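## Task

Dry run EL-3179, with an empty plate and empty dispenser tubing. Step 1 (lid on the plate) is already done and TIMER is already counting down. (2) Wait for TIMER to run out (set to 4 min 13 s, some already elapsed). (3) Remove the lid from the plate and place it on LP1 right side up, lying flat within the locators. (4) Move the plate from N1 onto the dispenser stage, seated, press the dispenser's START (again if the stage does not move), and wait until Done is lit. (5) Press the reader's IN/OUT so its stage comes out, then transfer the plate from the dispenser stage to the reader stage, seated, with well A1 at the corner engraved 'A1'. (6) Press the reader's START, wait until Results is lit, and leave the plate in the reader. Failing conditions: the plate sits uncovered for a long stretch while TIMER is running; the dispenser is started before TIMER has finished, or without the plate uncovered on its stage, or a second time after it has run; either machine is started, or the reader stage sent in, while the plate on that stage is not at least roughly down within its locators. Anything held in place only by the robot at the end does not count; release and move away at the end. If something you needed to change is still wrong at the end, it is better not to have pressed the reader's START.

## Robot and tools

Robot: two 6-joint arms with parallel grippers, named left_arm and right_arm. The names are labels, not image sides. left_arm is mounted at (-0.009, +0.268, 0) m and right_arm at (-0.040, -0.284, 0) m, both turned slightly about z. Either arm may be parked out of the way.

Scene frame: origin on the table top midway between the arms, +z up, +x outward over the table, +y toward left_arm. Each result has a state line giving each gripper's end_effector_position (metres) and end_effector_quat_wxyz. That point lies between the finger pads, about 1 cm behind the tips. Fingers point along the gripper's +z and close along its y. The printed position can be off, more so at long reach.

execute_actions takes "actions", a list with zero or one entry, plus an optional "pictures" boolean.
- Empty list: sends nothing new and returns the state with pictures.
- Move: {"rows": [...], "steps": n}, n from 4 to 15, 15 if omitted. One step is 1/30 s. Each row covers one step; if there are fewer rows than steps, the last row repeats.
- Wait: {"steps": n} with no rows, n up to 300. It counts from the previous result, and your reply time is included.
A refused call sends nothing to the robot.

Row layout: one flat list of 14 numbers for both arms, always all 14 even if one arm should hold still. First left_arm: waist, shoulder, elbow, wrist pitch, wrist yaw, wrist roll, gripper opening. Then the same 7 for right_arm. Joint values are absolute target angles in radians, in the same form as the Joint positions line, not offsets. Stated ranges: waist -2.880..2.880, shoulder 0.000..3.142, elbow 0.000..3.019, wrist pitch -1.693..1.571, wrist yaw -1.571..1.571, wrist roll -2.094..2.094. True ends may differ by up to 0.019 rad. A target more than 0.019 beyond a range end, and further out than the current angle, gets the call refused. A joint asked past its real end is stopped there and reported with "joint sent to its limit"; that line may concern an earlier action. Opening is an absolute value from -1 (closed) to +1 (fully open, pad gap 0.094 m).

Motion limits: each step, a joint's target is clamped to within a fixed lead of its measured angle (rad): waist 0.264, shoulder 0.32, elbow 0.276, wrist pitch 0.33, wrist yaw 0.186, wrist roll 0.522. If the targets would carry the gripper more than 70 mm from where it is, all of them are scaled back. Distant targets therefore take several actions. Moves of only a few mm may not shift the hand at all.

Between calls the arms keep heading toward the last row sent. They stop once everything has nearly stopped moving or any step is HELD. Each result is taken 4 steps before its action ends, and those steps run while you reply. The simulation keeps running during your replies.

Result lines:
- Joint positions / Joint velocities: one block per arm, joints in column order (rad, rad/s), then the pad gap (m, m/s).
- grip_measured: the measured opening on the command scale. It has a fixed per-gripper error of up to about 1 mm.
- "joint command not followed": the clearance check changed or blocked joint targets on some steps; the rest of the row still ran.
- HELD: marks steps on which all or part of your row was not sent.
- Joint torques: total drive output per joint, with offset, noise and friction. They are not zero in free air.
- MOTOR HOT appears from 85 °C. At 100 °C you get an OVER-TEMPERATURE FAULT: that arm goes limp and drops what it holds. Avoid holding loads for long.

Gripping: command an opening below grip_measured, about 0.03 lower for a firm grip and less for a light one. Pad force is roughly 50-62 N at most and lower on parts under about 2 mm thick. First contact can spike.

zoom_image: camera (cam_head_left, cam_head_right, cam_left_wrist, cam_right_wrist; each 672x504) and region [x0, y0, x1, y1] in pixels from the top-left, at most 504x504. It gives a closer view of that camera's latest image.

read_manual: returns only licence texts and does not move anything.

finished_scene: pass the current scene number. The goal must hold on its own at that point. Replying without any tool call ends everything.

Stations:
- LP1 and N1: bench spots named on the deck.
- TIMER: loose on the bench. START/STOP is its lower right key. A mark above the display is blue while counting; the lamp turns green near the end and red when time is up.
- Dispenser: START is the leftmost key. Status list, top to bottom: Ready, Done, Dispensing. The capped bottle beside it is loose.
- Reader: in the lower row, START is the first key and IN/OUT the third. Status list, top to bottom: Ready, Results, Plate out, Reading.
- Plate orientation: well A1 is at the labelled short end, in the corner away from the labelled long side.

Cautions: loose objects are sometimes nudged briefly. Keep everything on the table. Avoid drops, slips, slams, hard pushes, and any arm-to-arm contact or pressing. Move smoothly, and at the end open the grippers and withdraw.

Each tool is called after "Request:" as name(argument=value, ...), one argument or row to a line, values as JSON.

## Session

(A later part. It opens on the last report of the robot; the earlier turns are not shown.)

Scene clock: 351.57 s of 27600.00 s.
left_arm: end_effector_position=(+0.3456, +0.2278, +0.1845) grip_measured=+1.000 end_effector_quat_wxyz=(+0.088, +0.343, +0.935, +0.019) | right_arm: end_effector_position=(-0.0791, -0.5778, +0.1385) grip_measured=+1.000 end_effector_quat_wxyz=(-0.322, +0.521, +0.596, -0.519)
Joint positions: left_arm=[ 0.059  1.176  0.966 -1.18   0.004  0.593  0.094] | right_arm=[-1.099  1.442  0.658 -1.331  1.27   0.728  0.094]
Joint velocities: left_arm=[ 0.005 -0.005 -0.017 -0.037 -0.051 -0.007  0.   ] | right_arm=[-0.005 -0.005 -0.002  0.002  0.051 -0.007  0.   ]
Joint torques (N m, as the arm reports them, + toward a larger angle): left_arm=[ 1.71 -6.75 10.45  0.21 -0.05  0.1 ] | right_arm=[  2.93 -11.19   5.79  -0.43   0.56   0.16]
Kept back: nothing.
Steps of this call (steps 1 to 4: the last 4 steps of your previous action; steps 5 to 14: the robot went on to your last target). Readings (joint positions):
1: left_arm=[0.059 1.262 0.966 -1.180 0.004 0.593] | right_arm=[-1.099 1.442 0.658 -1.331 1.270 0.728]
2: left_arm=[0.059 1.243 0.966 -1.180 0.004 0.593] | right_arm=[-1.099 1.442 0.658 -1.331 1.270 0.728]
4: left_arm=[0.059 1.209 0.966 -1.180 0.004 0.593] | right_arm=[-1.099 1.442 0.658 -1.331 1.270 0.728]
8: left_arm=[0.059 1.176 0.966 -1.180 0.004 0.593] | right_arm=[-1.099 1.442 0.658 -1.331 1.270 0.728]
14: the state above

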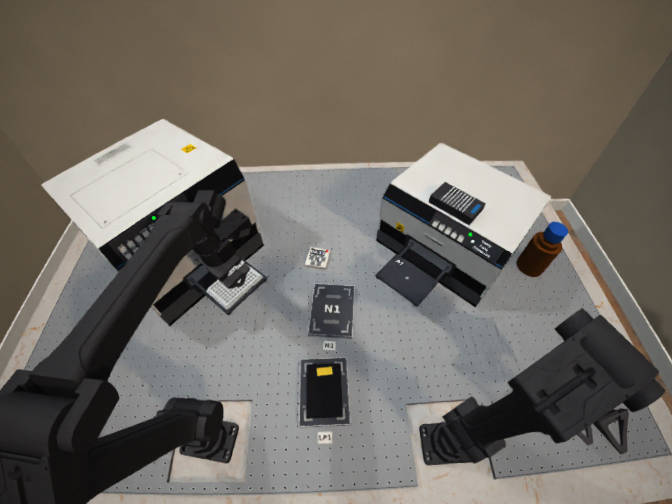

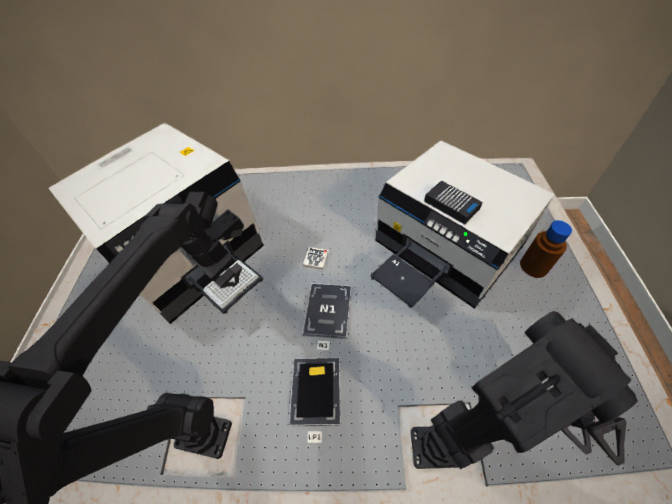

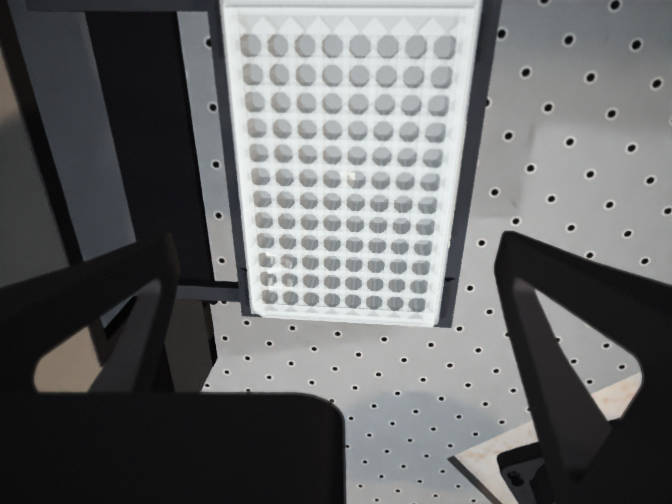

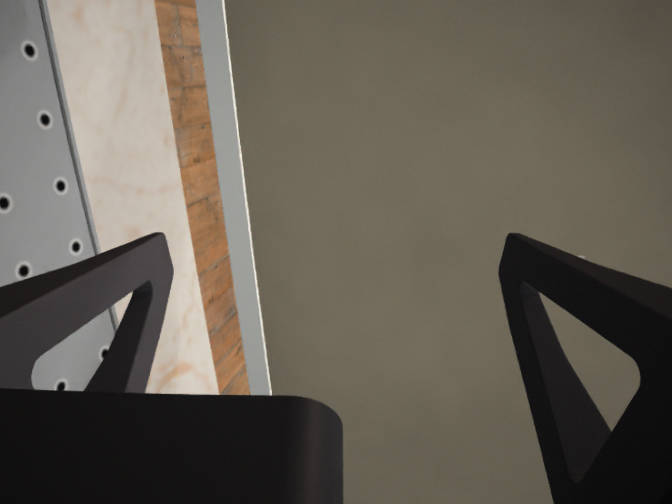

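Request:
execute_actions(
  actions=[
    {"rows":[[0.0712,1.1740,0.9684,-1.186,0.004,0.6008,0.93,-1.1,1.43,0.65,-1.331,1.27,0.728,1],[0.0712,1.1644,0.9664,-1.181,0.004,0.5973,0.87,-1.1,1.43,0.65,-1.331,1.27,0.728,1],[0.0712,1.1574,0.9632,-1.177,0.004,0.5916,0.80,-1.1,1.43,0.65,-1.331,1.27,0.728,1],[0.0712,1.1477,0.9587,-1.172,0.004,0.5835,0.73,-1.1,1.43,0.65,-1.331,1.27,0.728,1],[0.0712,1.1353,0.9530,-1.168,0.004,0.5733,0.67,-1.1,1.43,0.65,-1.331,1.27,0.728,1],[0.0720,1.1204,0.9462,-1.1669,0.004,0.5610,0.60,-1.1,1.43,0.65,-1.331,1.27,0.728,1],[0.0744,1.1031,0.9382,-1.1638,0.004,0.5467,0.53,-1.1,1.43,0.65,-1.331,1.27,0.728,1],[0.0783,1.0834,0.9291,-1.1586,0.004,0.5304,0.47,-1.1,1.43,0.65,-1.331,1.27,0.728,1],[0.0837,1.0616,0.9191,-1.1513,0.004,0.5124,0.40,-1.1,1.43,0.65,-1.331,1.27,0.728,1],[0.0907,1.0378,0.9081,-1.1420,0.004,0.4927,0.33,-1.1,1.43,0.65,-1.331,1.27,0.728,1],[0.0990,1.0122,0.8963,-1.1308,0.004,0.4715,0.27,-1.1,1.43,0.65,-1.331,1.27,0.728,1],[0.1087,0.9850,0.8838,-1.1177,0.004,0.4490,0.20,-1.1,1.43,0.65,-1.331,1.27,0.728,1],[0.1198,0.9564,0.8706,-1.1028,0.004,0.4253,0.13,-1.1,1.43,0.65,-1.331,1.27,0.728,1],[0.1321,0.9265,0.8568,-1.0862,0.004,0.4007,0.07,-1.1,1.43,0.65,-1.331,1.27,0.728,1],[0.1457,0.8958,0.8426,-1.0680,0.004,0.3752,0,-1.1,1.43,0.65,-1.331,1.27,0.728,1]],"steps":15},
  ],
)

Request:
execute_actions(
  actions=[
    {"rows":[[0.1604,0.8642,0.8281,-1.0483,0.004,0.3491,-0.07,-1.1,1.43,0.65,-1.331,1.27,0.728,1],[0.1761,0.8322,0.8134,-1.0272,0.004,0.3227,-0.13,-1.1,1.43,0.65,-1.331,1.27,0.728,1],[0.1926,0.8000,0.7985,-1.0049,0.004,0.2960,-0.20,-1.1,1.43,0.65,-1.331,1.27,0.728,1],[0.2101,0.7678,0.7836,-0.9815,0.004,0.2693,-0.27,-1.1,1.43,0.65,-1.331,1.27,0.728,1],[0.2283,0.7358,0.7689,-0.9572,0.004,0.2429,-0.33,-1.1,1.43,0.65,-1.331,1.27,0.728,1],[0.2470,0.7042,0.7544,-0.9320,0.004,0.2168,-0.40,-1.1,1.43,0.65,-1.331,1.27,0.728,1],[0.2662,0.6735,0.7402,-0.9062,0.004,0.1913,-0.47,-1.1,1.43,0.65,-1.331,1.27,0.728,1],[0.2858,0.6436,0.7264,-0.8799,0.004,0.1667,-0.53,-1.1,1.43,0.65,-1.331,1.27,0.728,1],[0.3057,0.6150,0.7133,-0.8533,0.004,0.1430,-0.60,-1.1,1.43,0.65,-1.331,1.27,0.728,1],[0.3256,0.5878,0.7007,-0.8265,0.004,0.1205,-0.67,-1.1,1.43,0.65,-1.331,1.27,0.728,1],[0.3455,0.5622,0.6889,-0.7997,0.004,0.0993,-0.73,-1.1,1.43,0.65,-1.331,1.27,0.728,1],[0.3654,0.5384,0.6779,-0.7731,0.004,0.0796,-0.80,-1.1,1.43,0.65,-1.331,1.27,0.728,1],[0.3850,0.5166,0.6679,-0.7468,0.004,0.0616,-0.87,-1.1,1.43,0.65,-1.331,1.27,0.728,1],[0.4042,0.4969,0.6588,-0.7210,0.004,0.0453,-0.93,-1.1,1.43,0.65,-1.331,1.27,0.728,1],[0.4229,0.4796,0.6508,-0.6958,0.004,0.0310,-1,-1.1,1.43,0.65,-1.331,1.27,0.728,1]],"steps":15},
  ],
  pictures=true,
)

Request:
execute_actions(
  actions=[
    {"rows":[[0.4411,0.4647,0.6445,-0.6715,0.004,0.0187,-1,-1.1,1.43,0.65,-1.331,1.27,0.728,1],[0.4586,0.4523,0.6393,-0.6481,0.004,0.0085,-1,-1.1,1.43,0.65,-1.331,1.27,0.728,1],[0.4751,0.4426,0.6353,-0.6258,0.004,0.0004,-1,-1.1,1.43,0.65,-1.331,1.27,0.728,1],[0.4908,0.4356,0.6324,-0.6047,0.004,-0.0053,-1,-1.1,1.43,0.65,-1.331,1.27,0.728,1],[0.5055,0.4314,0.6306,-0.5850,0.004,-0.0088,-1,-1.1,1.43,0.65,-1.331,1.27,0.728,1],[0.5191,0.43,0.630,-0.5668,0.004,-0.010,-1,-1.1,1.43,0.65,-1.331,1.27,0.728,1],[0.5314,0.43,0.630,-0.5502,0.004,-0.010,-1,-1.1,1.43,0.65,-1.331,1.27,0.728,1],[0.5425,0.43,0.630,-0.5353,0.004,-0.010,-1,-1.1,1.43,0.65,-1.331,1.27,0.728,1],[0.5523,0.43,0.630,-0.5222,0.004,-0.010,-1,-1.1,1.43,0.65,-1.331,1.27,0.728,1],[0.5607,0.43,0.630,-0.5110,0.004,-0.010,-1,-1.1,1.43,0.65,-1.331,1.27,0.728,1],[0.5676,0.43,0.630,-0.5017,0.004,-0.010,-1,-1.1,1.43,0.65,-1.331,1.27,0.728,1],[0.5730,0.43,0.630,-0.4944,0.004,-0.010,-1,-1.1,1.43,0.65,-1.331,1.27,0.728,1],[0.5768,0.43,0.630,-0.4892,0.004,-0.010,-1,-1.1,1.43,0.65,-1.331,1.27,0.728,1],[0.5792,0.43,0.630,-0.4861,0.004,-0.010,-1,-1.1,1.43,0.65,-1.331,1.27,0.728,1],[0.580,0.43,0.630,-0.485,0.004,-0.010,-1,-1.1,1.43,0.65,-1.331,1.27,0.728,1]],"steps":15},
  ],
)

Request:
execute_actions(
  actions=[
    {"steps":14},
  ],
  pictures=true,
)

Scene clock: 355.00 s of 27600.00 s.
left_arm: end_effector_position=(+0.3284, +0.2336, +0.1894) grip_measured=+0.299 end_effector_quat_wxyz=(+0.112, +0.312, +0.943, +0.023) | right_arm: end_effector_position=(-0.0791, -0.5778, +0.1385) grip_measured=+1.000 end_effector_quat_wxyz=(-0.322, +0.521, +0.596, -0.519)
Joint positions: left_arm=[ 0.071  1.092  0.91  -1.161  0.004  0.54   0.061] | right_arm=[-1.099  1.442  0.658 -1.331  1.27   0.728  0.094]
Joint velocities: left_arm=[ 0.171 -0.718 -0.349  0.217 -0.007 -0.388 -0.055] | right_arm=[ 0.005  0.005 -0.022  0.012  0.051  0.051  0.   ]
Joint torques (N m, as the arm reports them, + toward a larger angle): left_arm=[ 1.83 -8.75 10.91  1.1  -0.06 -0.09] | right_arm=[  3.04 -11.18   5.8   -0.46   0.56   0.16]
Steps of this call (steps 1 to 30: the robot went on to your last target; steps 31 to 92: nothing new was sent; steps 93 to 103: the first 11 steps of this action). Readings (joint positions):
93: left_arm=[0.059 1.176 0.966 -1.180 0.004 0.593] | right_arm=[-1.099 1.442 0.658 -1.331 1.270 0.728]
94: left_arm=[0.059 1.176 0.966 -1.180 0.004 0.593] | right_arm=[-1.099 1.442 0.658 -1.331 1.270 0.728]
96: left_arm=[0.059 1.176 0.965 -1.180 0.004 0.593] | right_arm=[-1.099 1.442 0.658 -1.331 1.270 0.728]
100: left_arm=[0.060 1.149 0.943 -1.176 0.004 0.574] | right_arm=[-1.099 1.442 0.658 -1.331 1.270 0.728]
103: the state above

Scene clock: 355.50 s of 27600.00 s.
left_arm: end_effector_position=(+0.2956, +0.3077, +0.2705) grip_measured=-0.701 end_effector_quat_wxyz=(+0.385, +0.035, +0.920, +0.064) | right_arm: end_effector_position=(-0.0791, -0.5778, +0.1385) grip_measured=+1.000 end_effector_quat_wxyz=(-0.322, +0.521, +0.596, -0.519)
Joint positions: left_arm=[ 0.302  0.609  0.71  -0.87   0.004  0.207  0.014] | right_arm=[-1.099  1.442  0.658 -1.331  1.27   0.728  0.094]
Joint velocities: left_arm=[ 0.562 -0.825 -0.369  0.759 -0.007 -0.711 -0.055] | right_arm=[-0.005 -0.015 -0.007 -0.007  0.007 -0.037  0.   ]
Joint torques (N m, as the arm reports them, + toward a larger angle): left_arm=[ 1.38 -0.45 11.63  1.93 -0.08 -0.05] | right_arm=[  2.97 -11.11   5.81  -0.45   0.56   0.16]
Steps of this call (steps 1 to 4: the last 4 steps of your previous action; steps 5 to 15: the first 11 steps of this action). Readings (joint positions):
5: left_arm=[0.122 0.939 0.850 -1.097 0.004 0.448] | right_arm=[-1.099 1.442 0.658 -1.331 1.270 0.728]
6: left_arm=[0.137 0.904 0.837 -1.079 0.004 0.426] | right_arm=[-1.099 1.442 0.658 -1.331 1.270 0.728]
8: left_arm=[0.170 0.833 0.810 -1.039 0.004 0.379] | right_arm=[-1.099 1.442 0.658 -1.331 1.270 0.728]
12: left_arm=[0.243 0.698 0.752 -0.946 0.004 0.280] | right_arm=[-1.099 1.442 0.658 -1.331 1.270 0.728]
15: the state above

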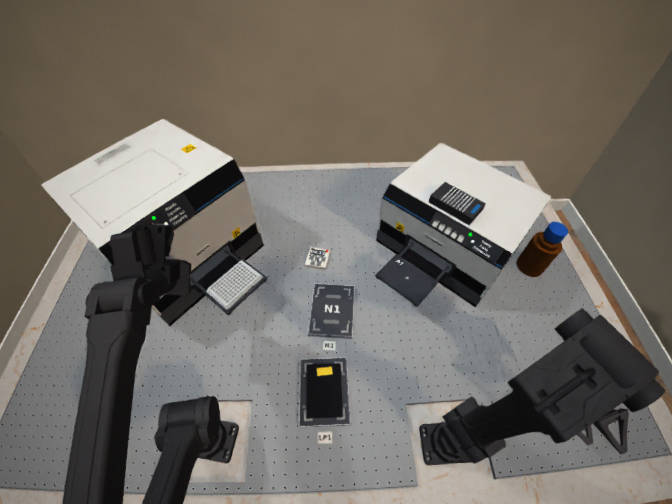

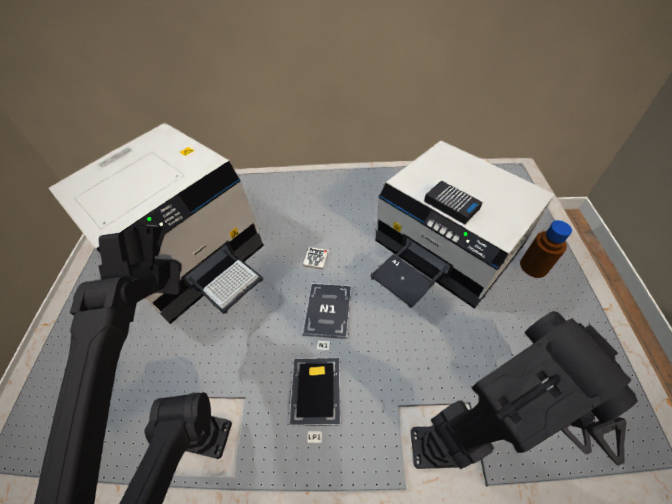

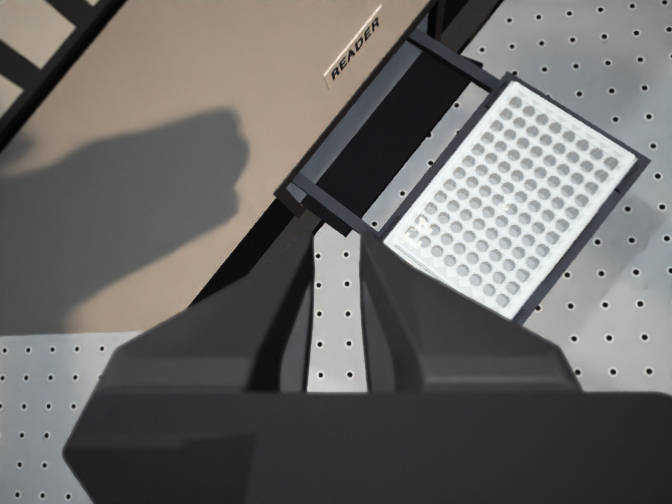

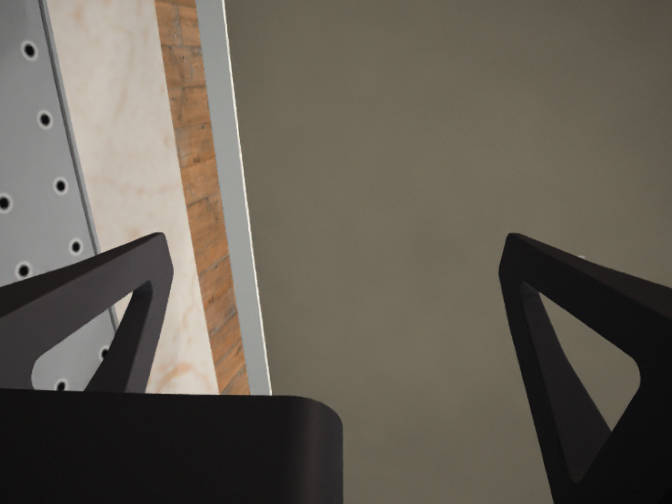

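Scene clock: 356.00 s of 27600.00 s.
left_arm: end_effector_position=(+0.2823, +0.3821, +0.3425) grip_measured=-0.983 end_effector_quat_wxyz=(+0.564, -0.147, +0.805, +0.109) | right_arm: end_effector_position=(-0.0791, -0.5778, +0.1385) grip_measured=+1.000 end_effector_quat_wxyz=(-0.322, +0.521, +0.596, -0.519)
Joint positions: left_arm=[ 0.546  0.433  0.631 -0.546  0.004  0.012  0.001] | right_arm=[-1.099  1.442  0.658 -1.331  1.27   0.728  0.094]
Joint velocities: left_arm=[ 0.239 -0.005  0.007  0.354 -0.095 -0.066  0.   ] | right_arm=[-0.015 -0.015 -0.002 -0.007 -0.007 -0.11   0.   ]
Joint torques (N m, as the arm reports them, + toward a larger angle): left_arm=[ 1.6   0.94 11.52  2.39 -0.1  -0.08] | right_arm=[  3.06 -11.11   5.78  -0.45   0.55   0.16]
Steps of this call (steps 1 to 4: the last 4 steps of your previous action; steps 5 to 15: the first 11 steps of this action). Readings (joint positions):
5: left_arm=[0.401 0.494 0.656 -0.741 0.004 0.104] | right_arm=[-1.099 1.442 0.658 -1.331 1.270 0.728]
6: left_arm=[0.420 0.477 0.649 -0.717 0.004 0.087] | right_arm=[-1.099 1.442 0.658 -1.331 1.270 0.728]
8: left_arm=[0.455 0.452 0.638 -0.670 0.004 0.058] | right_arm=[-1.099 1.442 0.658 -1.331 1.270 0.728]
12: left_arm=[0.515 0.433 0.631 -0.590 0.004 0.024] | right_arm=[-1.099 1.442 0.658 -1.331 1.270 0.728]
15: the state above

Scene clock: 356.47 s of 27600.00 s.
left_arm: end_effector_position=(+0.2822, +0.3904, +0.3514) grip_measured=-0.983 end_effector_quat_wxyz=(+0.578, -0.159, +0.792, +0.116) | right_arm: end_effector_position=(-0.0791, -0.5778, +0.1385) grip_measured=+1.000 end_effector_quat_wxyz=(-0.322, +0.521, +0.596, -0.519)
Joint positions: left_arm=[ 0.571  0.433  0.631 -0.508  0.004  0.001  0.001] | right_arm=[-1.099  1.442  0.658 -1.331  1.27   0.728  0.094]
Joint velocities: left_arm=[-0.005 -0.005 -0.017  0.017  0.007  0.037  0.   ] | right_arm=[-0.005 -0.015  0.002 -0.007 -0.007 -0.037  0.   ]
Joint torques (N m, as the arm reports them, + toward a larger angle): left_arm=[ 1.58  0.85 11.62  2.52 -0.1  -0.06] | right_arm=[  2.99 -11.12   5.78  -0.43   0.56   0.16]
Kept back: nothing.
Steps of this call (steps 1 to 4: the last 4 steps of your previous action; steps 5 to 14: the robot went on to your last target). Readings (joint positions):
1: left_arm=[0.554 0.433 0.631 -0.535 0.004 0.010] | right_arm=[-1.099 1.442 0.658 -1.331 1.270 0.728]
2: left_arm=[0.560 0.433 0.631 -0.526 0.004 0.008] | right_arm=[-1.099 1.442 0.658 -1.331 1.270 0.728]
4: left_arm=[0.568 0.433 0.631 -0.514 0.004 0.005] | right_arm=[-1.099 1.442 0.658 -1.331 1.270 0.728]
8: left_arm=[0.571 0.433 0.631 -0.508 0.004 0.002] | right_arm=[-1.099 1.442 0.658 -1.331 1.270 0.728]
14: the state above

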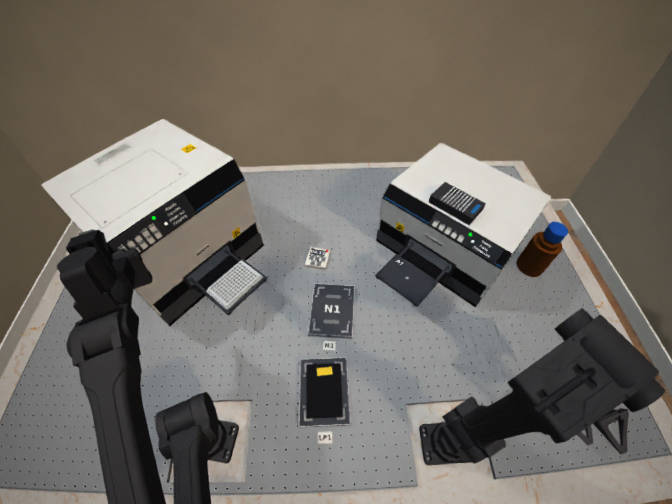

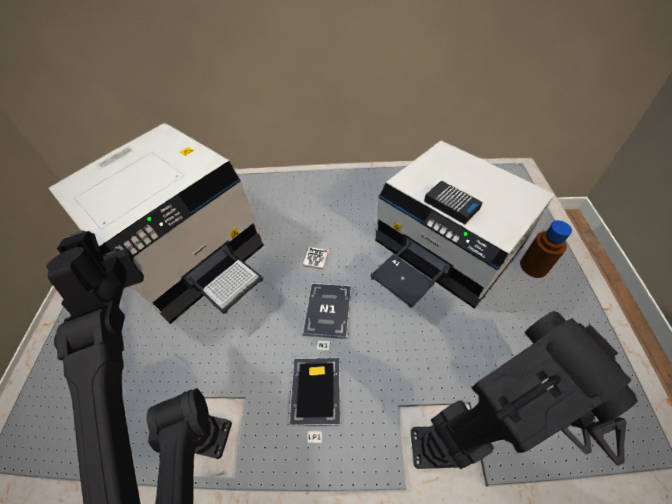

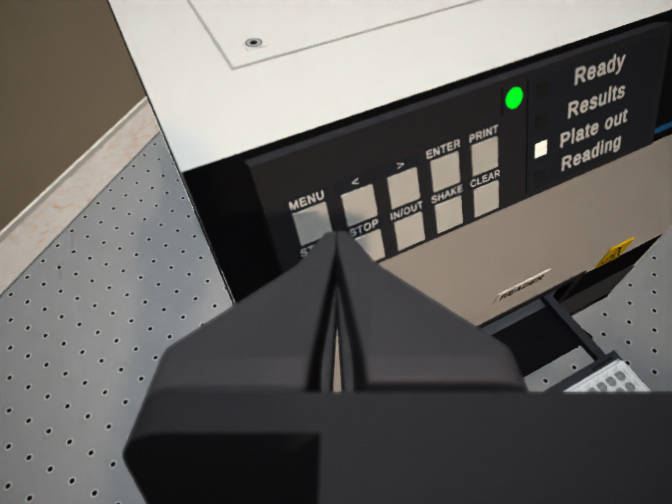

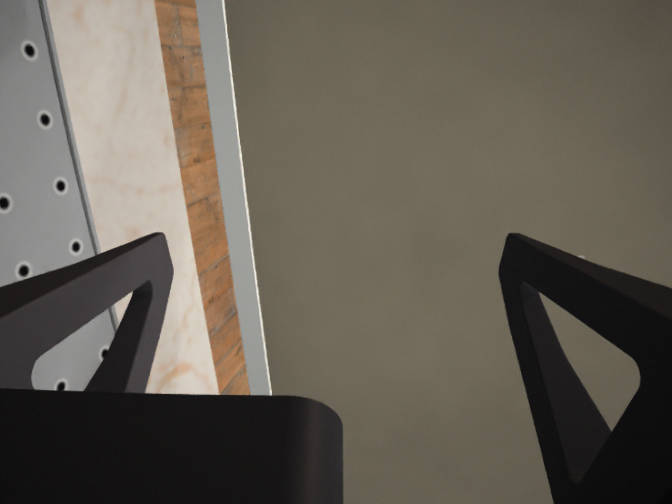

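Request:
zoom_image(
  camera="cam_head_left",
  region=[185, 245, 275, 320],
)

Request:
zoom_image(
  camera="cam_head_right",
  region=[180, 245, 270, 320],
)

Request:
zoom_image(
  camera="cam_head_left",
  region=[280, 345, 370, 445],
)

Request:
zoom_image(
  camera="cam_left_wrist",
  region=[250, 150, 450, 300],
)

Region (185, 245, 275, 320) of cam_head_left's 672x504 image, scaled by 5.600, with more detail than that image has.

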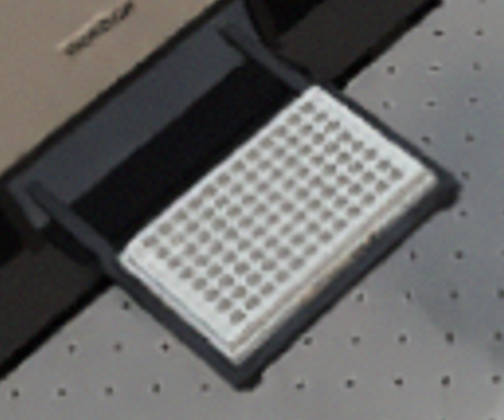

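Region (180, 245, 270, 320) of cam_head_right's 672x504 image, scaled by 5.600, with more detail than that image has.

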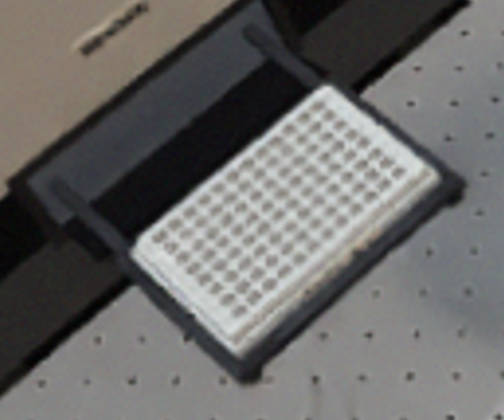

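Region (280, 345, 370, 445) of cam_head_left's 672x504 image, scaled by 5.040, with more detail than that image has; it fills the left 454 columns of this view, and the rest is white.

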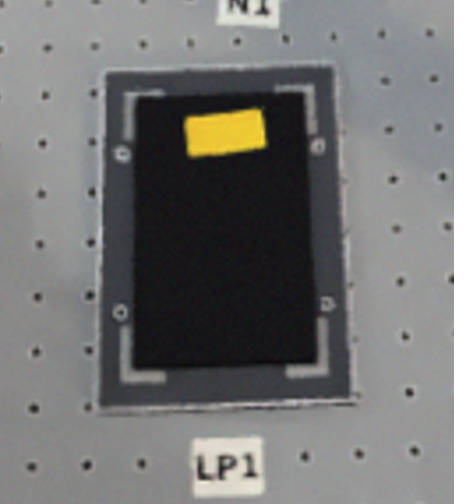

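Region (250, 150, 450, 300) of cam_left_wrist's 672x504 image, scaled by 2.520, with more detail than that image has; it fills the top 378 rows of this view, and the rest is white.

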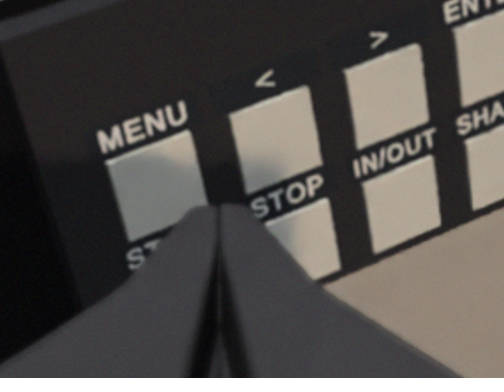

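Request:
execute_actions(
  actions=[
    {"rows":[[0.580,0.436,0.629,-0.485,0.004,-0.010,-1,-1.1,1.43,0.65,-1.331,1.27,0.728,1],[0.580,0.442,0.628,-0.485,0.004,-0.010,-1,-1.1,1.43,0.65,-1.331,1.27,0.728,1],[0.580,0.447,0.627,-0.485,0.004,-0.010,-1,-1.1,1.43,0.65,-1.331,1.27,0.728,1],[0.580,0.452,0.626,-0.485,0.004,-0.010,-1,-1.1,1.43,0.65,-1.331,1.27,0.728,1],[0.580,0.458,0.625,-0.485,0.004,-0.010,-1,-1.1,1.43,0.65,-1.331,1.27,0.728,1],[0.580,0.464,0.625,-0.485,0.004,-0.010,-1,-1.1,1.43,0.65,-1.331,1.27,0.728,1],[0.580,0.470,0.625,-0.485,0.004,-0.010,-1,-1.1,1.43,0.65,-1.331,1.27,0.728,1],[0.580,0.476,0.625,-0.485,0.004,-0.010,-1,-1.1,1.43,0.65,-1.331,1.27,0.728,1],[0.580,0.482,0.625,-0.485,0.004,-0.010,-1,-1.1,1.43,0.65,-1.331,1.27,0.728,1],[0.580,0.488,0.625,-0.485,0.004,-0.010,-1,-1.1,1.43,0.65,-1.331,1.27,0.728,1],[0.580,0.493,0.625,-0.485,0.004,-0.010,-1,-1.1,1.43,0.65,-1.331,1.27,0.728,1],[0.580,0.497,0.625,-0.485,0.004,-0.010,-1,-1.1,1.43,0.65,-1.331,1.27,0.728,1],[0.580,0.500,0.625,-0.485,0.004,-0.010,-1,-1.1,1.43,0.65,-1.331,1.27,0.728,1],[0.580,0.502,0.625,-0.485,0.004,-0.010,-1,-1.1,1.43,0.65,-1.331,1.27,0.728,1],[0.580,0.503,0.625,-0.485,0.004,-0.010,-1,-1.1,1.43,0.65,-1.331,1.27,0.728,1]],"steps":15},
  ],
)

Request:
execute_actions(
  actions=[
    {"steps":12},
  ],
  pictures=true,
)

Request:
zoom_image(
  camera="cam_left_wrist",
  region=[250, 150, 450, 300],
)

Scene clock: 357.50 s of 27600.00 s.
left_arm: end_effector_position=(+0.2891, +0.3933, +0.3378) grip_measured=-0.983 end_effector_quat_wxyz=(+0.562, -0.162, +0.803, +0.112) | right_arm: end_effector_position=(-0.0791, -0.5778, +0.1385) grip_measured=+1.000 end_effector_quat_wxyz=(-0.322, +0.521, +0.596, -0.519)
Joint positions: left_arm=[ 0.571  0.468  0.626 -0.507  0.004  0.     0.001] | right_arm=[-1.099  1.442  0.658 -1.331  1.27   0.728  0.094]
Joint velocities: left_arm=[-0.005  0.22  -0.042 -0.032 -0.066  0.037 -0.   ] | right_arm=[-0.005  0.005 -0.012  0.002  0.051  0.007  0.   ]
Joint torques (N m, as the arm reports them, + toward a larger angle): left_arm=[ 1.38  1.03 11.82  2.49 -0.1  -0.07] | right_arm=[  2.96 -11.1    5.79  -0.44   0.55   0.16]
Steps of this call (steps 1 to 20: the robot went on to your last target; steps 21 to 31: the first 11 steps of this action). Readings (joint positions):
21: left_arm=[0.571 0.433 0.631 -0.508 0.004 0.000] | right_arm=[-1.099 1.442 0.658 -1.331 1.270 0.728]
22: left_arm=[0.571 0.433 0.631 -0.508 0.004 0.000] | right_arm=[-1.099 1.442 0.658 -1.331 1.270 0.728]
24: left_arm=[0.571 0.433 0.630 -0.507 0.004 0.000] | right_arm=[-1.099 1.442 0.658 -1.331 1.270 0.728]
28: left_arm=[0.571 0.446 0.627 -0.507 0.004 0.000] | right_arm=[-1.099 1.442 0.658 -1.331 1.270 0.728]
31: the state above

Scene clock: 357.90 s of 27600.00 s.
left_arm: end_effector_position=(+0.2945, +0.3956, +0.3264) grip_measured=-0.983 end_effector_quat_wxyz=(+0.549, -0.164, +0.812, +0.110) | right_arm: end_effector_position=(-0.0791, -0.5778, +0.1385) grip_measured=+1.000 end_effector_quat_wxyz=(-0.322, +0.521, +0.596, -0.519)
Joint positions: left_arm=[ 0.571  0.498  0.622 -0.507  0.004  0.     0.001] | right_arm=[-1.099  1.442  0.658 -1.331  1.27   0.728  0.094]
Joint velocities: left_arm=[-0.015 -0.005 -0.012 -0.002  0.037 -0.066  0.   ] | right_arm=[-0.034 -0.005 -0.012 -0.007 -0.051 -0.037  0.   ]
Joint torques (N m, as the arm reports them, + toward a larger angle): left_arm=[ 1.38  0.39 12.05  2.53 -0.11 -0.07] | right_arm=[  3.03 -11.13   5.78  -0.45   0.55   0.16]
Kept back: nothing.
Steps of this call (steps 1 to 4: the last 4 steps of your previous action; steps 5 to 12: the robot went on to your last target). Readings (joint positions):
1: left_arm=[0.571 0.476 0.625 -0.507 0.004 0.000] | right_arm=[-1.099 1.442 0.658 -1.331 1.270 0.728]
2: left_arm=[0.571 0.483 0.625 -0.507 0.004 0.000] | right_arm=[-1.099 1.442 0.658 -1.331 1.270 0.728]
4: left_arm=[0.571 0.493 0.623 -0.507 0.004 0.000] | right_arm=[-1.099 1.442 0.658 -1.331 1.270 0.728]
8: left_arm=[0.571 0.498 0.622 -0.507 0.004 0.000] | right_arm=[-1.099 1.442 0.658 -1.331 1.270 0.728]
12: the state above

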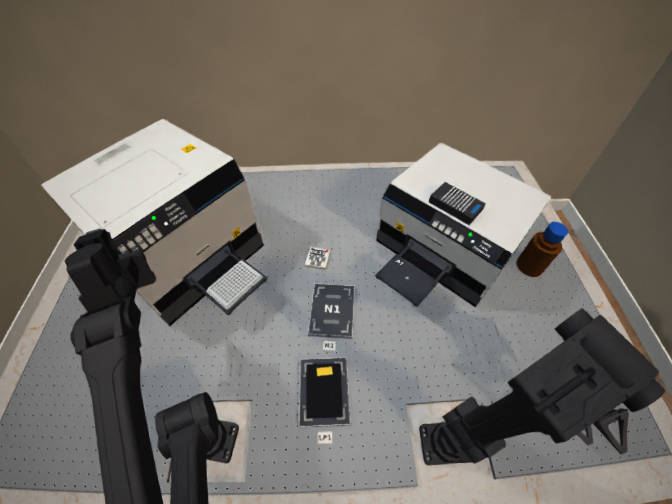

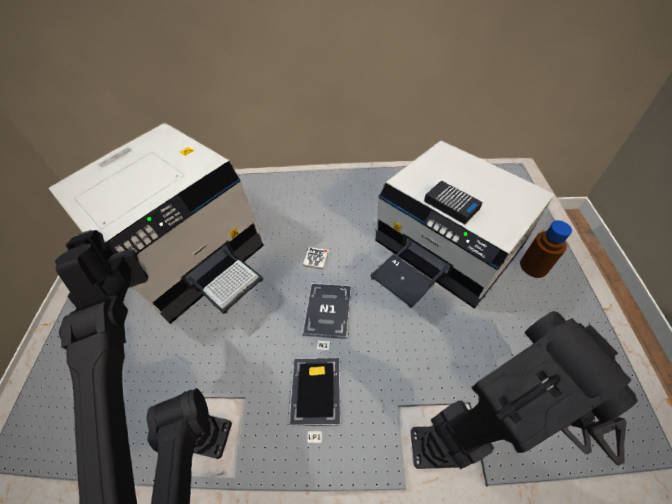

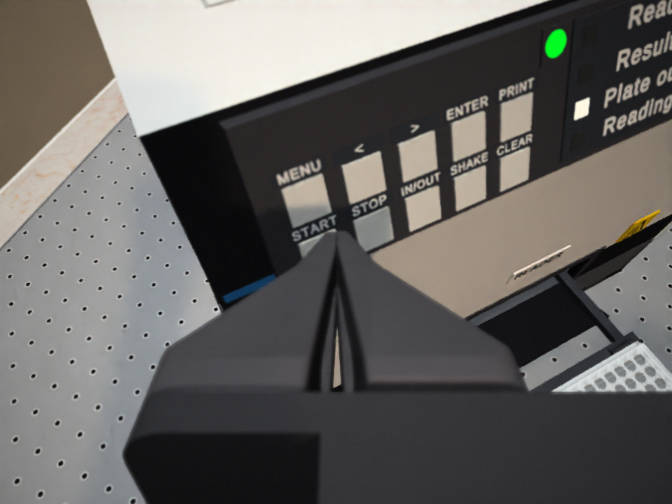

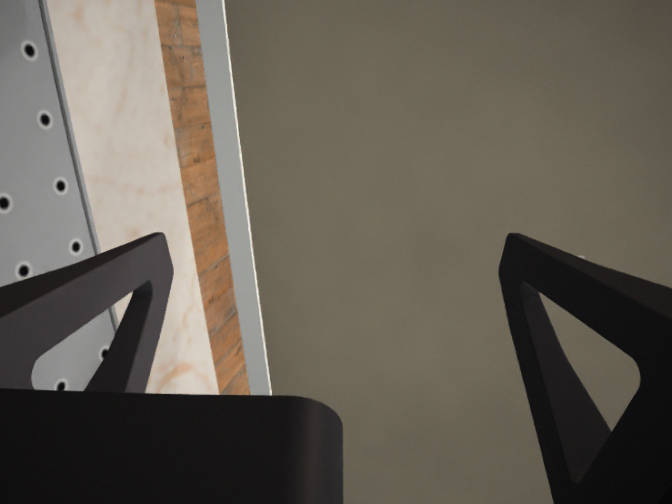

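Region (250, 150, 450, 300) of cam_left_wrist's 672x504 image, scaled by 2.520, with more detail than that image has; it fills the top 378 rows of this view, and the rest is white.

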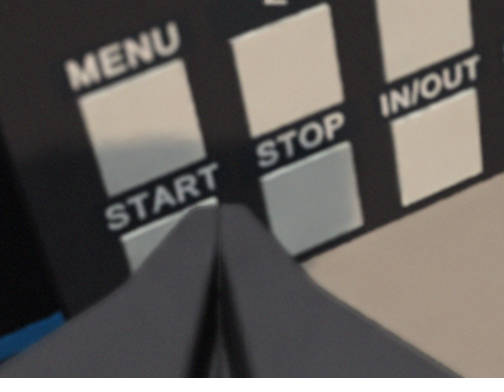

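Request:
execute_actions(
  actions=[
    {"rows":[[0.580,0.503,0.629,-0.483,0.004,-0.010,-1,-1.1,1.43,0.65,-1.331,1.27,0.728,1],[0.580,0.504,0.633,-0.481,0.004,-0.010,-1,-1.1,1.43,0.65,-1.331,1.27,0.728,1],[0.580,0.505,0.637,-0.479,0.004,-0.010,-1,-1.1,1.43,0.65,-1.331,1.27,0.728,1],[0.580,0.507,0.641,-0.477,0.004,-0.010,-1,-1.1,1.43,0.65,-1.331,1.27,0.728,1],[0.580,0.509,0.645,-0.475,0.004,-0.010,-1,-1.1,1.43,0.65,-1.331,1.27,0.728,1],[0.580,0.512,0.645,-0.473,0.004,-0.010,-1,-1.1,1.43,0.65,-1.331,1.27,0.728,1],[0.580,0.515,0.645,-0.473,0.004,-0.010,-1,-1.1,1.43,0.65,-1.331,1.27,0.728,1],[0.580,0.518,0.645,-0.473,0.004,-0.010,-1,-1.1,1.43,0.65,-1.331,1.27,0.728,1],[0.580,0.521,0.645,-0.473,0.004,-0.010,-1,-1.1,1.43,0.65,-1.331,1.27,0.728,1],[0.580,0.524,0.645,-0.473,0.004,-0.010,-1,-1.1,1.43,0.65,-1.331,1.27,0.728,1],[0.580,0.527,0.645,-0.473,0.004,-0.010,-1,-1.1,1.43,0.65,-1.331,1.27,0.728,1],[0.580,0.530,0.645,-0.473,0.004,-0.010,-1,-1.1,1.43,0.65,-1.331,1.27,0.728,1],[0.580,0.533,0.645,-0.473,0.004,-0.010,-1,-1.1,1.43,0.65,-1.331,1.27,0.728,1],[0.580,0.536,0.645,-0.473,0.004,-0.010,-1,-1.1,1.43,0.65,-1.331,1.27,0.728,1],[0.580,0.539,0.645,-0.473,0.004,-0.010,-1,-1.1,1.43,0.65,-1.331,1.27,0.728,1]],"steps":15},
  ],
)

Request:
execute_actions(
  actions=[
    {"rows":[[0.580,0.542,0.645,-0.476,0.004,-0.010,-1,-1.1,1.43,0.65,-1.331,1.27,0.728,1],[0.580,0.545,0.645,-0.479,0.004,-0.010,-1,-1.1,1.43,0.65,-1.331,1.27,0.728,1],[0.580,0.548,0.645,-0.482,0.004,-0.010,-1,-1.1,1.43,0.65,-1.331,1.27,0.728,1],[0.580,0.551,0.645,-0.485,0.004,-0.010,-1,-1.1,1.43,0.65,-1.331,1.27,0.728,1],[0.580,0.554,0.645,-0.488,0.004,-0.010,-1,-1.1,1.43,0.65,-1.331,1.27,0.728,1],[0.580,0.557,0.645,-0.490,0.004,-0.010,-1,-1.1,1.43,0.65,-1.331,1.27,0.728,1],[0.580,0.560,0.645,-0.490,0.004,-0.010,-1,-1.1,1.43,0.65,-1.331,1.27,0.728,1]],"steps":12},
  ],
)

Request:
execute_actions(
  actions=[
    {"steps":8},
  ],
  pictures=true,
)

Scene clock: 358.87 s of 27600.00 s.
left_arm: end_effector_position=(+0.2971, +0.3967, +0.3263) grip_measured=-0.983 end_effector_quat_wxyz=(+0.550, -0.163, +0.812, +0.110) | right_arm: end_effector_position=(-0.0791, -0.5778, +0.1385) grip_measured=+1.000 end_effector_quat_wxyz=(-0.322, +0.521, +0.596, -0.519)
Joint positions: left_arm=[ 0.571  0.507  0.622 -0.495  0.004  0.     0.001] | right_arm=[-1.099  1.442  0.658 -1.331  1.27   0.728  0.094]
Joint velocities: left_arm=[-0.024  0.083 -0.007  0.002  0.007 -0.022 -0.001] | right_arm=[-0.024 -0.005  0.002 -0.002 -0.022 -0.007  0.   ]
Joint torques (N m, as the arm reports them, + toward a larger angle): left_arm=[ 1.58  1.51 13.85  2.47 -0.1  -0.06] | right_arm=[  3.02 -11.15   5.79  -0.45   0.55   0.16]
Steps of this call (steps 1 to 18: the robot went on to your last target; steps 19 to 29: the first 11 steps of this action). Readings (joint positions):
19: left_arm=[0.571 0.498 0.622 -0.507 0.004 0.000] | right_arm=[-1.099 1.442 0.658 -1.331 1.270 0.728]
20: left_arm=[0.571 0.498 0.622 -0.506 0.004 0.000] | right_arm=[-1.099 1.442 0.658 -1.331 1.270 0.728]
22: left_arm=[0.571 0.498 0.622 -0.503 0.004 0.000] | right_arm=[-1.099 1.442 0.658 -1.331 1.270 0.728]
26: left_arm=[0.571 0.500 0.622 -0.496 0.004 0.000] | right_arm=[-1.099 1.442 0.658 -1.331 1.270 0.728]
29: the state above

Scene clock: 359.27 s of 27600.00 s.
left_arm: end_effector_position=(+0.3011, +0.3984, +0.3193) grip_measured=-0.984 end_effector_quat_wxyz=(+0.541, -0.165, +0.818, +0.108) | right_arm: end_effector_position=(-0.0791, -0.5778, +0.1385) grip_measured=+1.000 end_effector_quat_wxyz=(-0.322, +0.521, +0.596, -0.519)
Joint positions: left_arm=[ 0.571  0.529  0.622 -0.495  0.004 -0.     0.001] | right_arm=[-1.099  1.442  0.658 -1.331  1.27   0.728  0.094]
Joint velocities: left_arm=[-0.005 -0.005 -0.002  0.007  0.037 -0.022 -0.001] | right_arm=[-0.015 -0.024 -0.002  0.002 -0.007  0.066  0.   ]
Joint torques (N m, as the arm reports them, + toward a larger angle): left_arm=[ 1.53  2.92 14.    1.91 -0.11 -0.07] | right_arm=[  3.   -11.16   5.81  -0.44   0.56   0.16]
Steps of this call (steps 1 to 4: the last 4 steps of your previous action; steps 5 to 12: the first 8 steps of this action). Readings (joint positions):
5: left_arm=[0.571 0.526 0.622 -0.495 0.004 0.000] | right_arm=[-1.099 1.442 0.658 -1.331 1.270 0.728]
6: left_arm=[0.571 0.529 0.622 -0.495 0.004 0.000] | right_arm=[-1.099 1.442 0.658 -1.331 1.270 0.728]
8: left_arm=[0.571 0.529 0.622 -0.495 0.004 0.000] | right_arm=[-1.099 1.442 0.658 -1.331 1.270 0.728]
12: the state above

Scene clock: 359.53 s of 27600.00 s.
left_arm: end_effector_position=(+0.3011, +0.3984, +0.3193) grip_measured=-0.984 end_effector_quat_wxyz=(+0.541, -0.165, +0.818, +0.108) | right_arm: end_effector_position=(-0.0791, -0.5778, +0.1385) grip_measured=+1.000 end_effector_quat_wxyz=(-0.322, +0.521, +0.596, -0.519)
Joint positions: left_arm=[ 0.571  0.529  0.622 -0.495  0.004 -0.     0.001] | right_arm=[-1.099  1.442  0.658 -1.331  1.27   0.728  0.094]
Joint velocities: left_arm=[-0.005 -0.015 -0.002 -0.002  0.022 -0.051  0.001] | right_arm=[ 0.005 -0.005 -0.002 -0.002 -0.037 -0.007  0.   ]
Joint torques (N m, as the arm reports them, + toward a larger angle): left_arm=[ 1.47  2.6  13.83  1.84 -0.11 -0.06] | right_arm=[  2.97 -11.19   5.78  -0.44   0.56   0.16]
Kept back: nothing.
Steps of this call (steps 1 to 4: the last 4 steps of your previous action; steps 5 to 8: the robot went on to your last target). Readings (joint positions):
1: left_arm=[0.571 0.529 0.622 -0.495 0.004 -0.000] | right_arm=[-1.099 1.442 0.658 -1.331 1.270 0.728]
2: left_arm=[0.571 0.529 0.622 -0.495 0.004 -0.000] | right_arm=[-1.099 1.442 0.658 -1.331 1.270 0.728]
4: left_arm=[0.571 0.529 0.622 -0.495 0.004 -0.000] | right_arm=[-1.099 1.442 0.658 -1.331 1.270 0.728]
8: the state above

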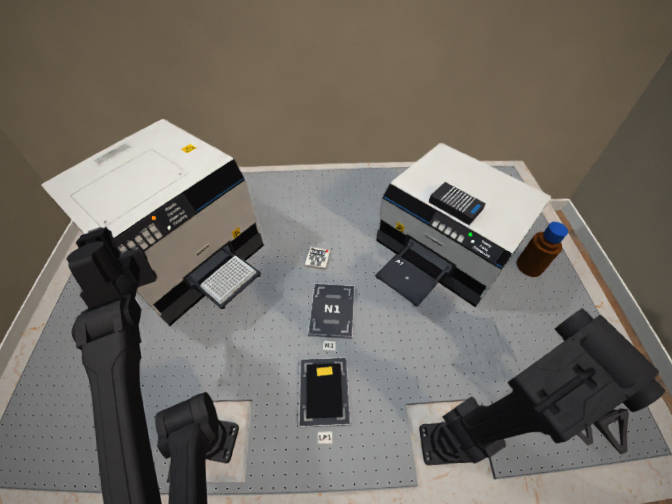

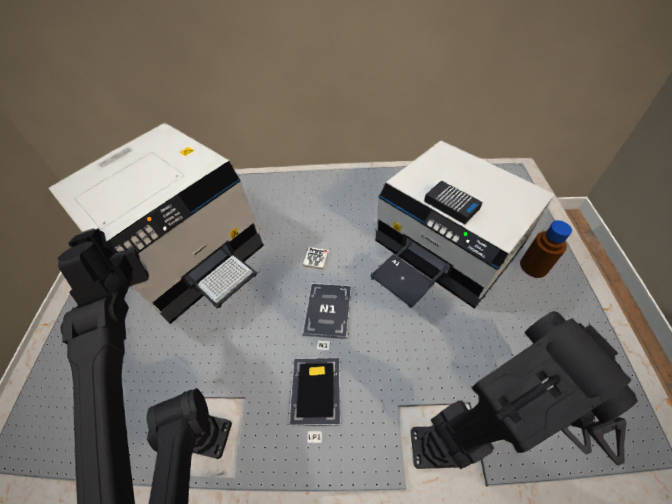

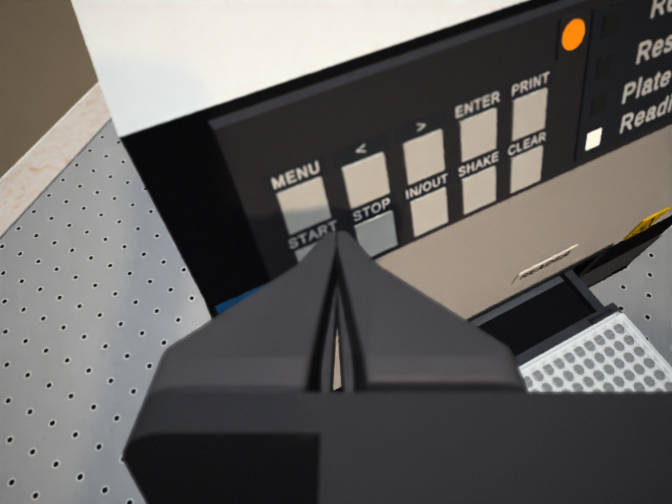

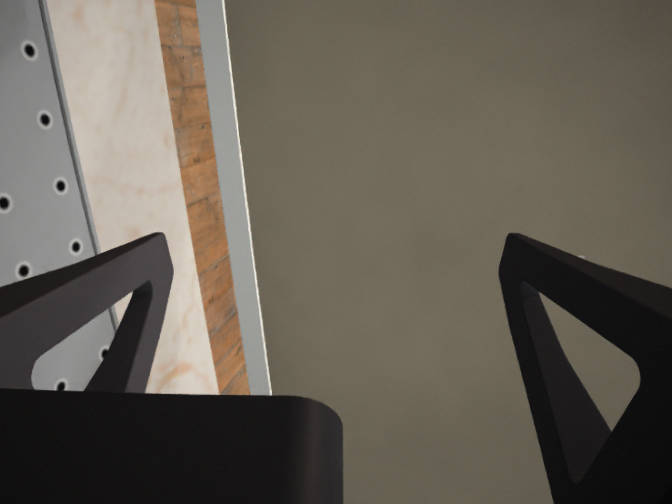

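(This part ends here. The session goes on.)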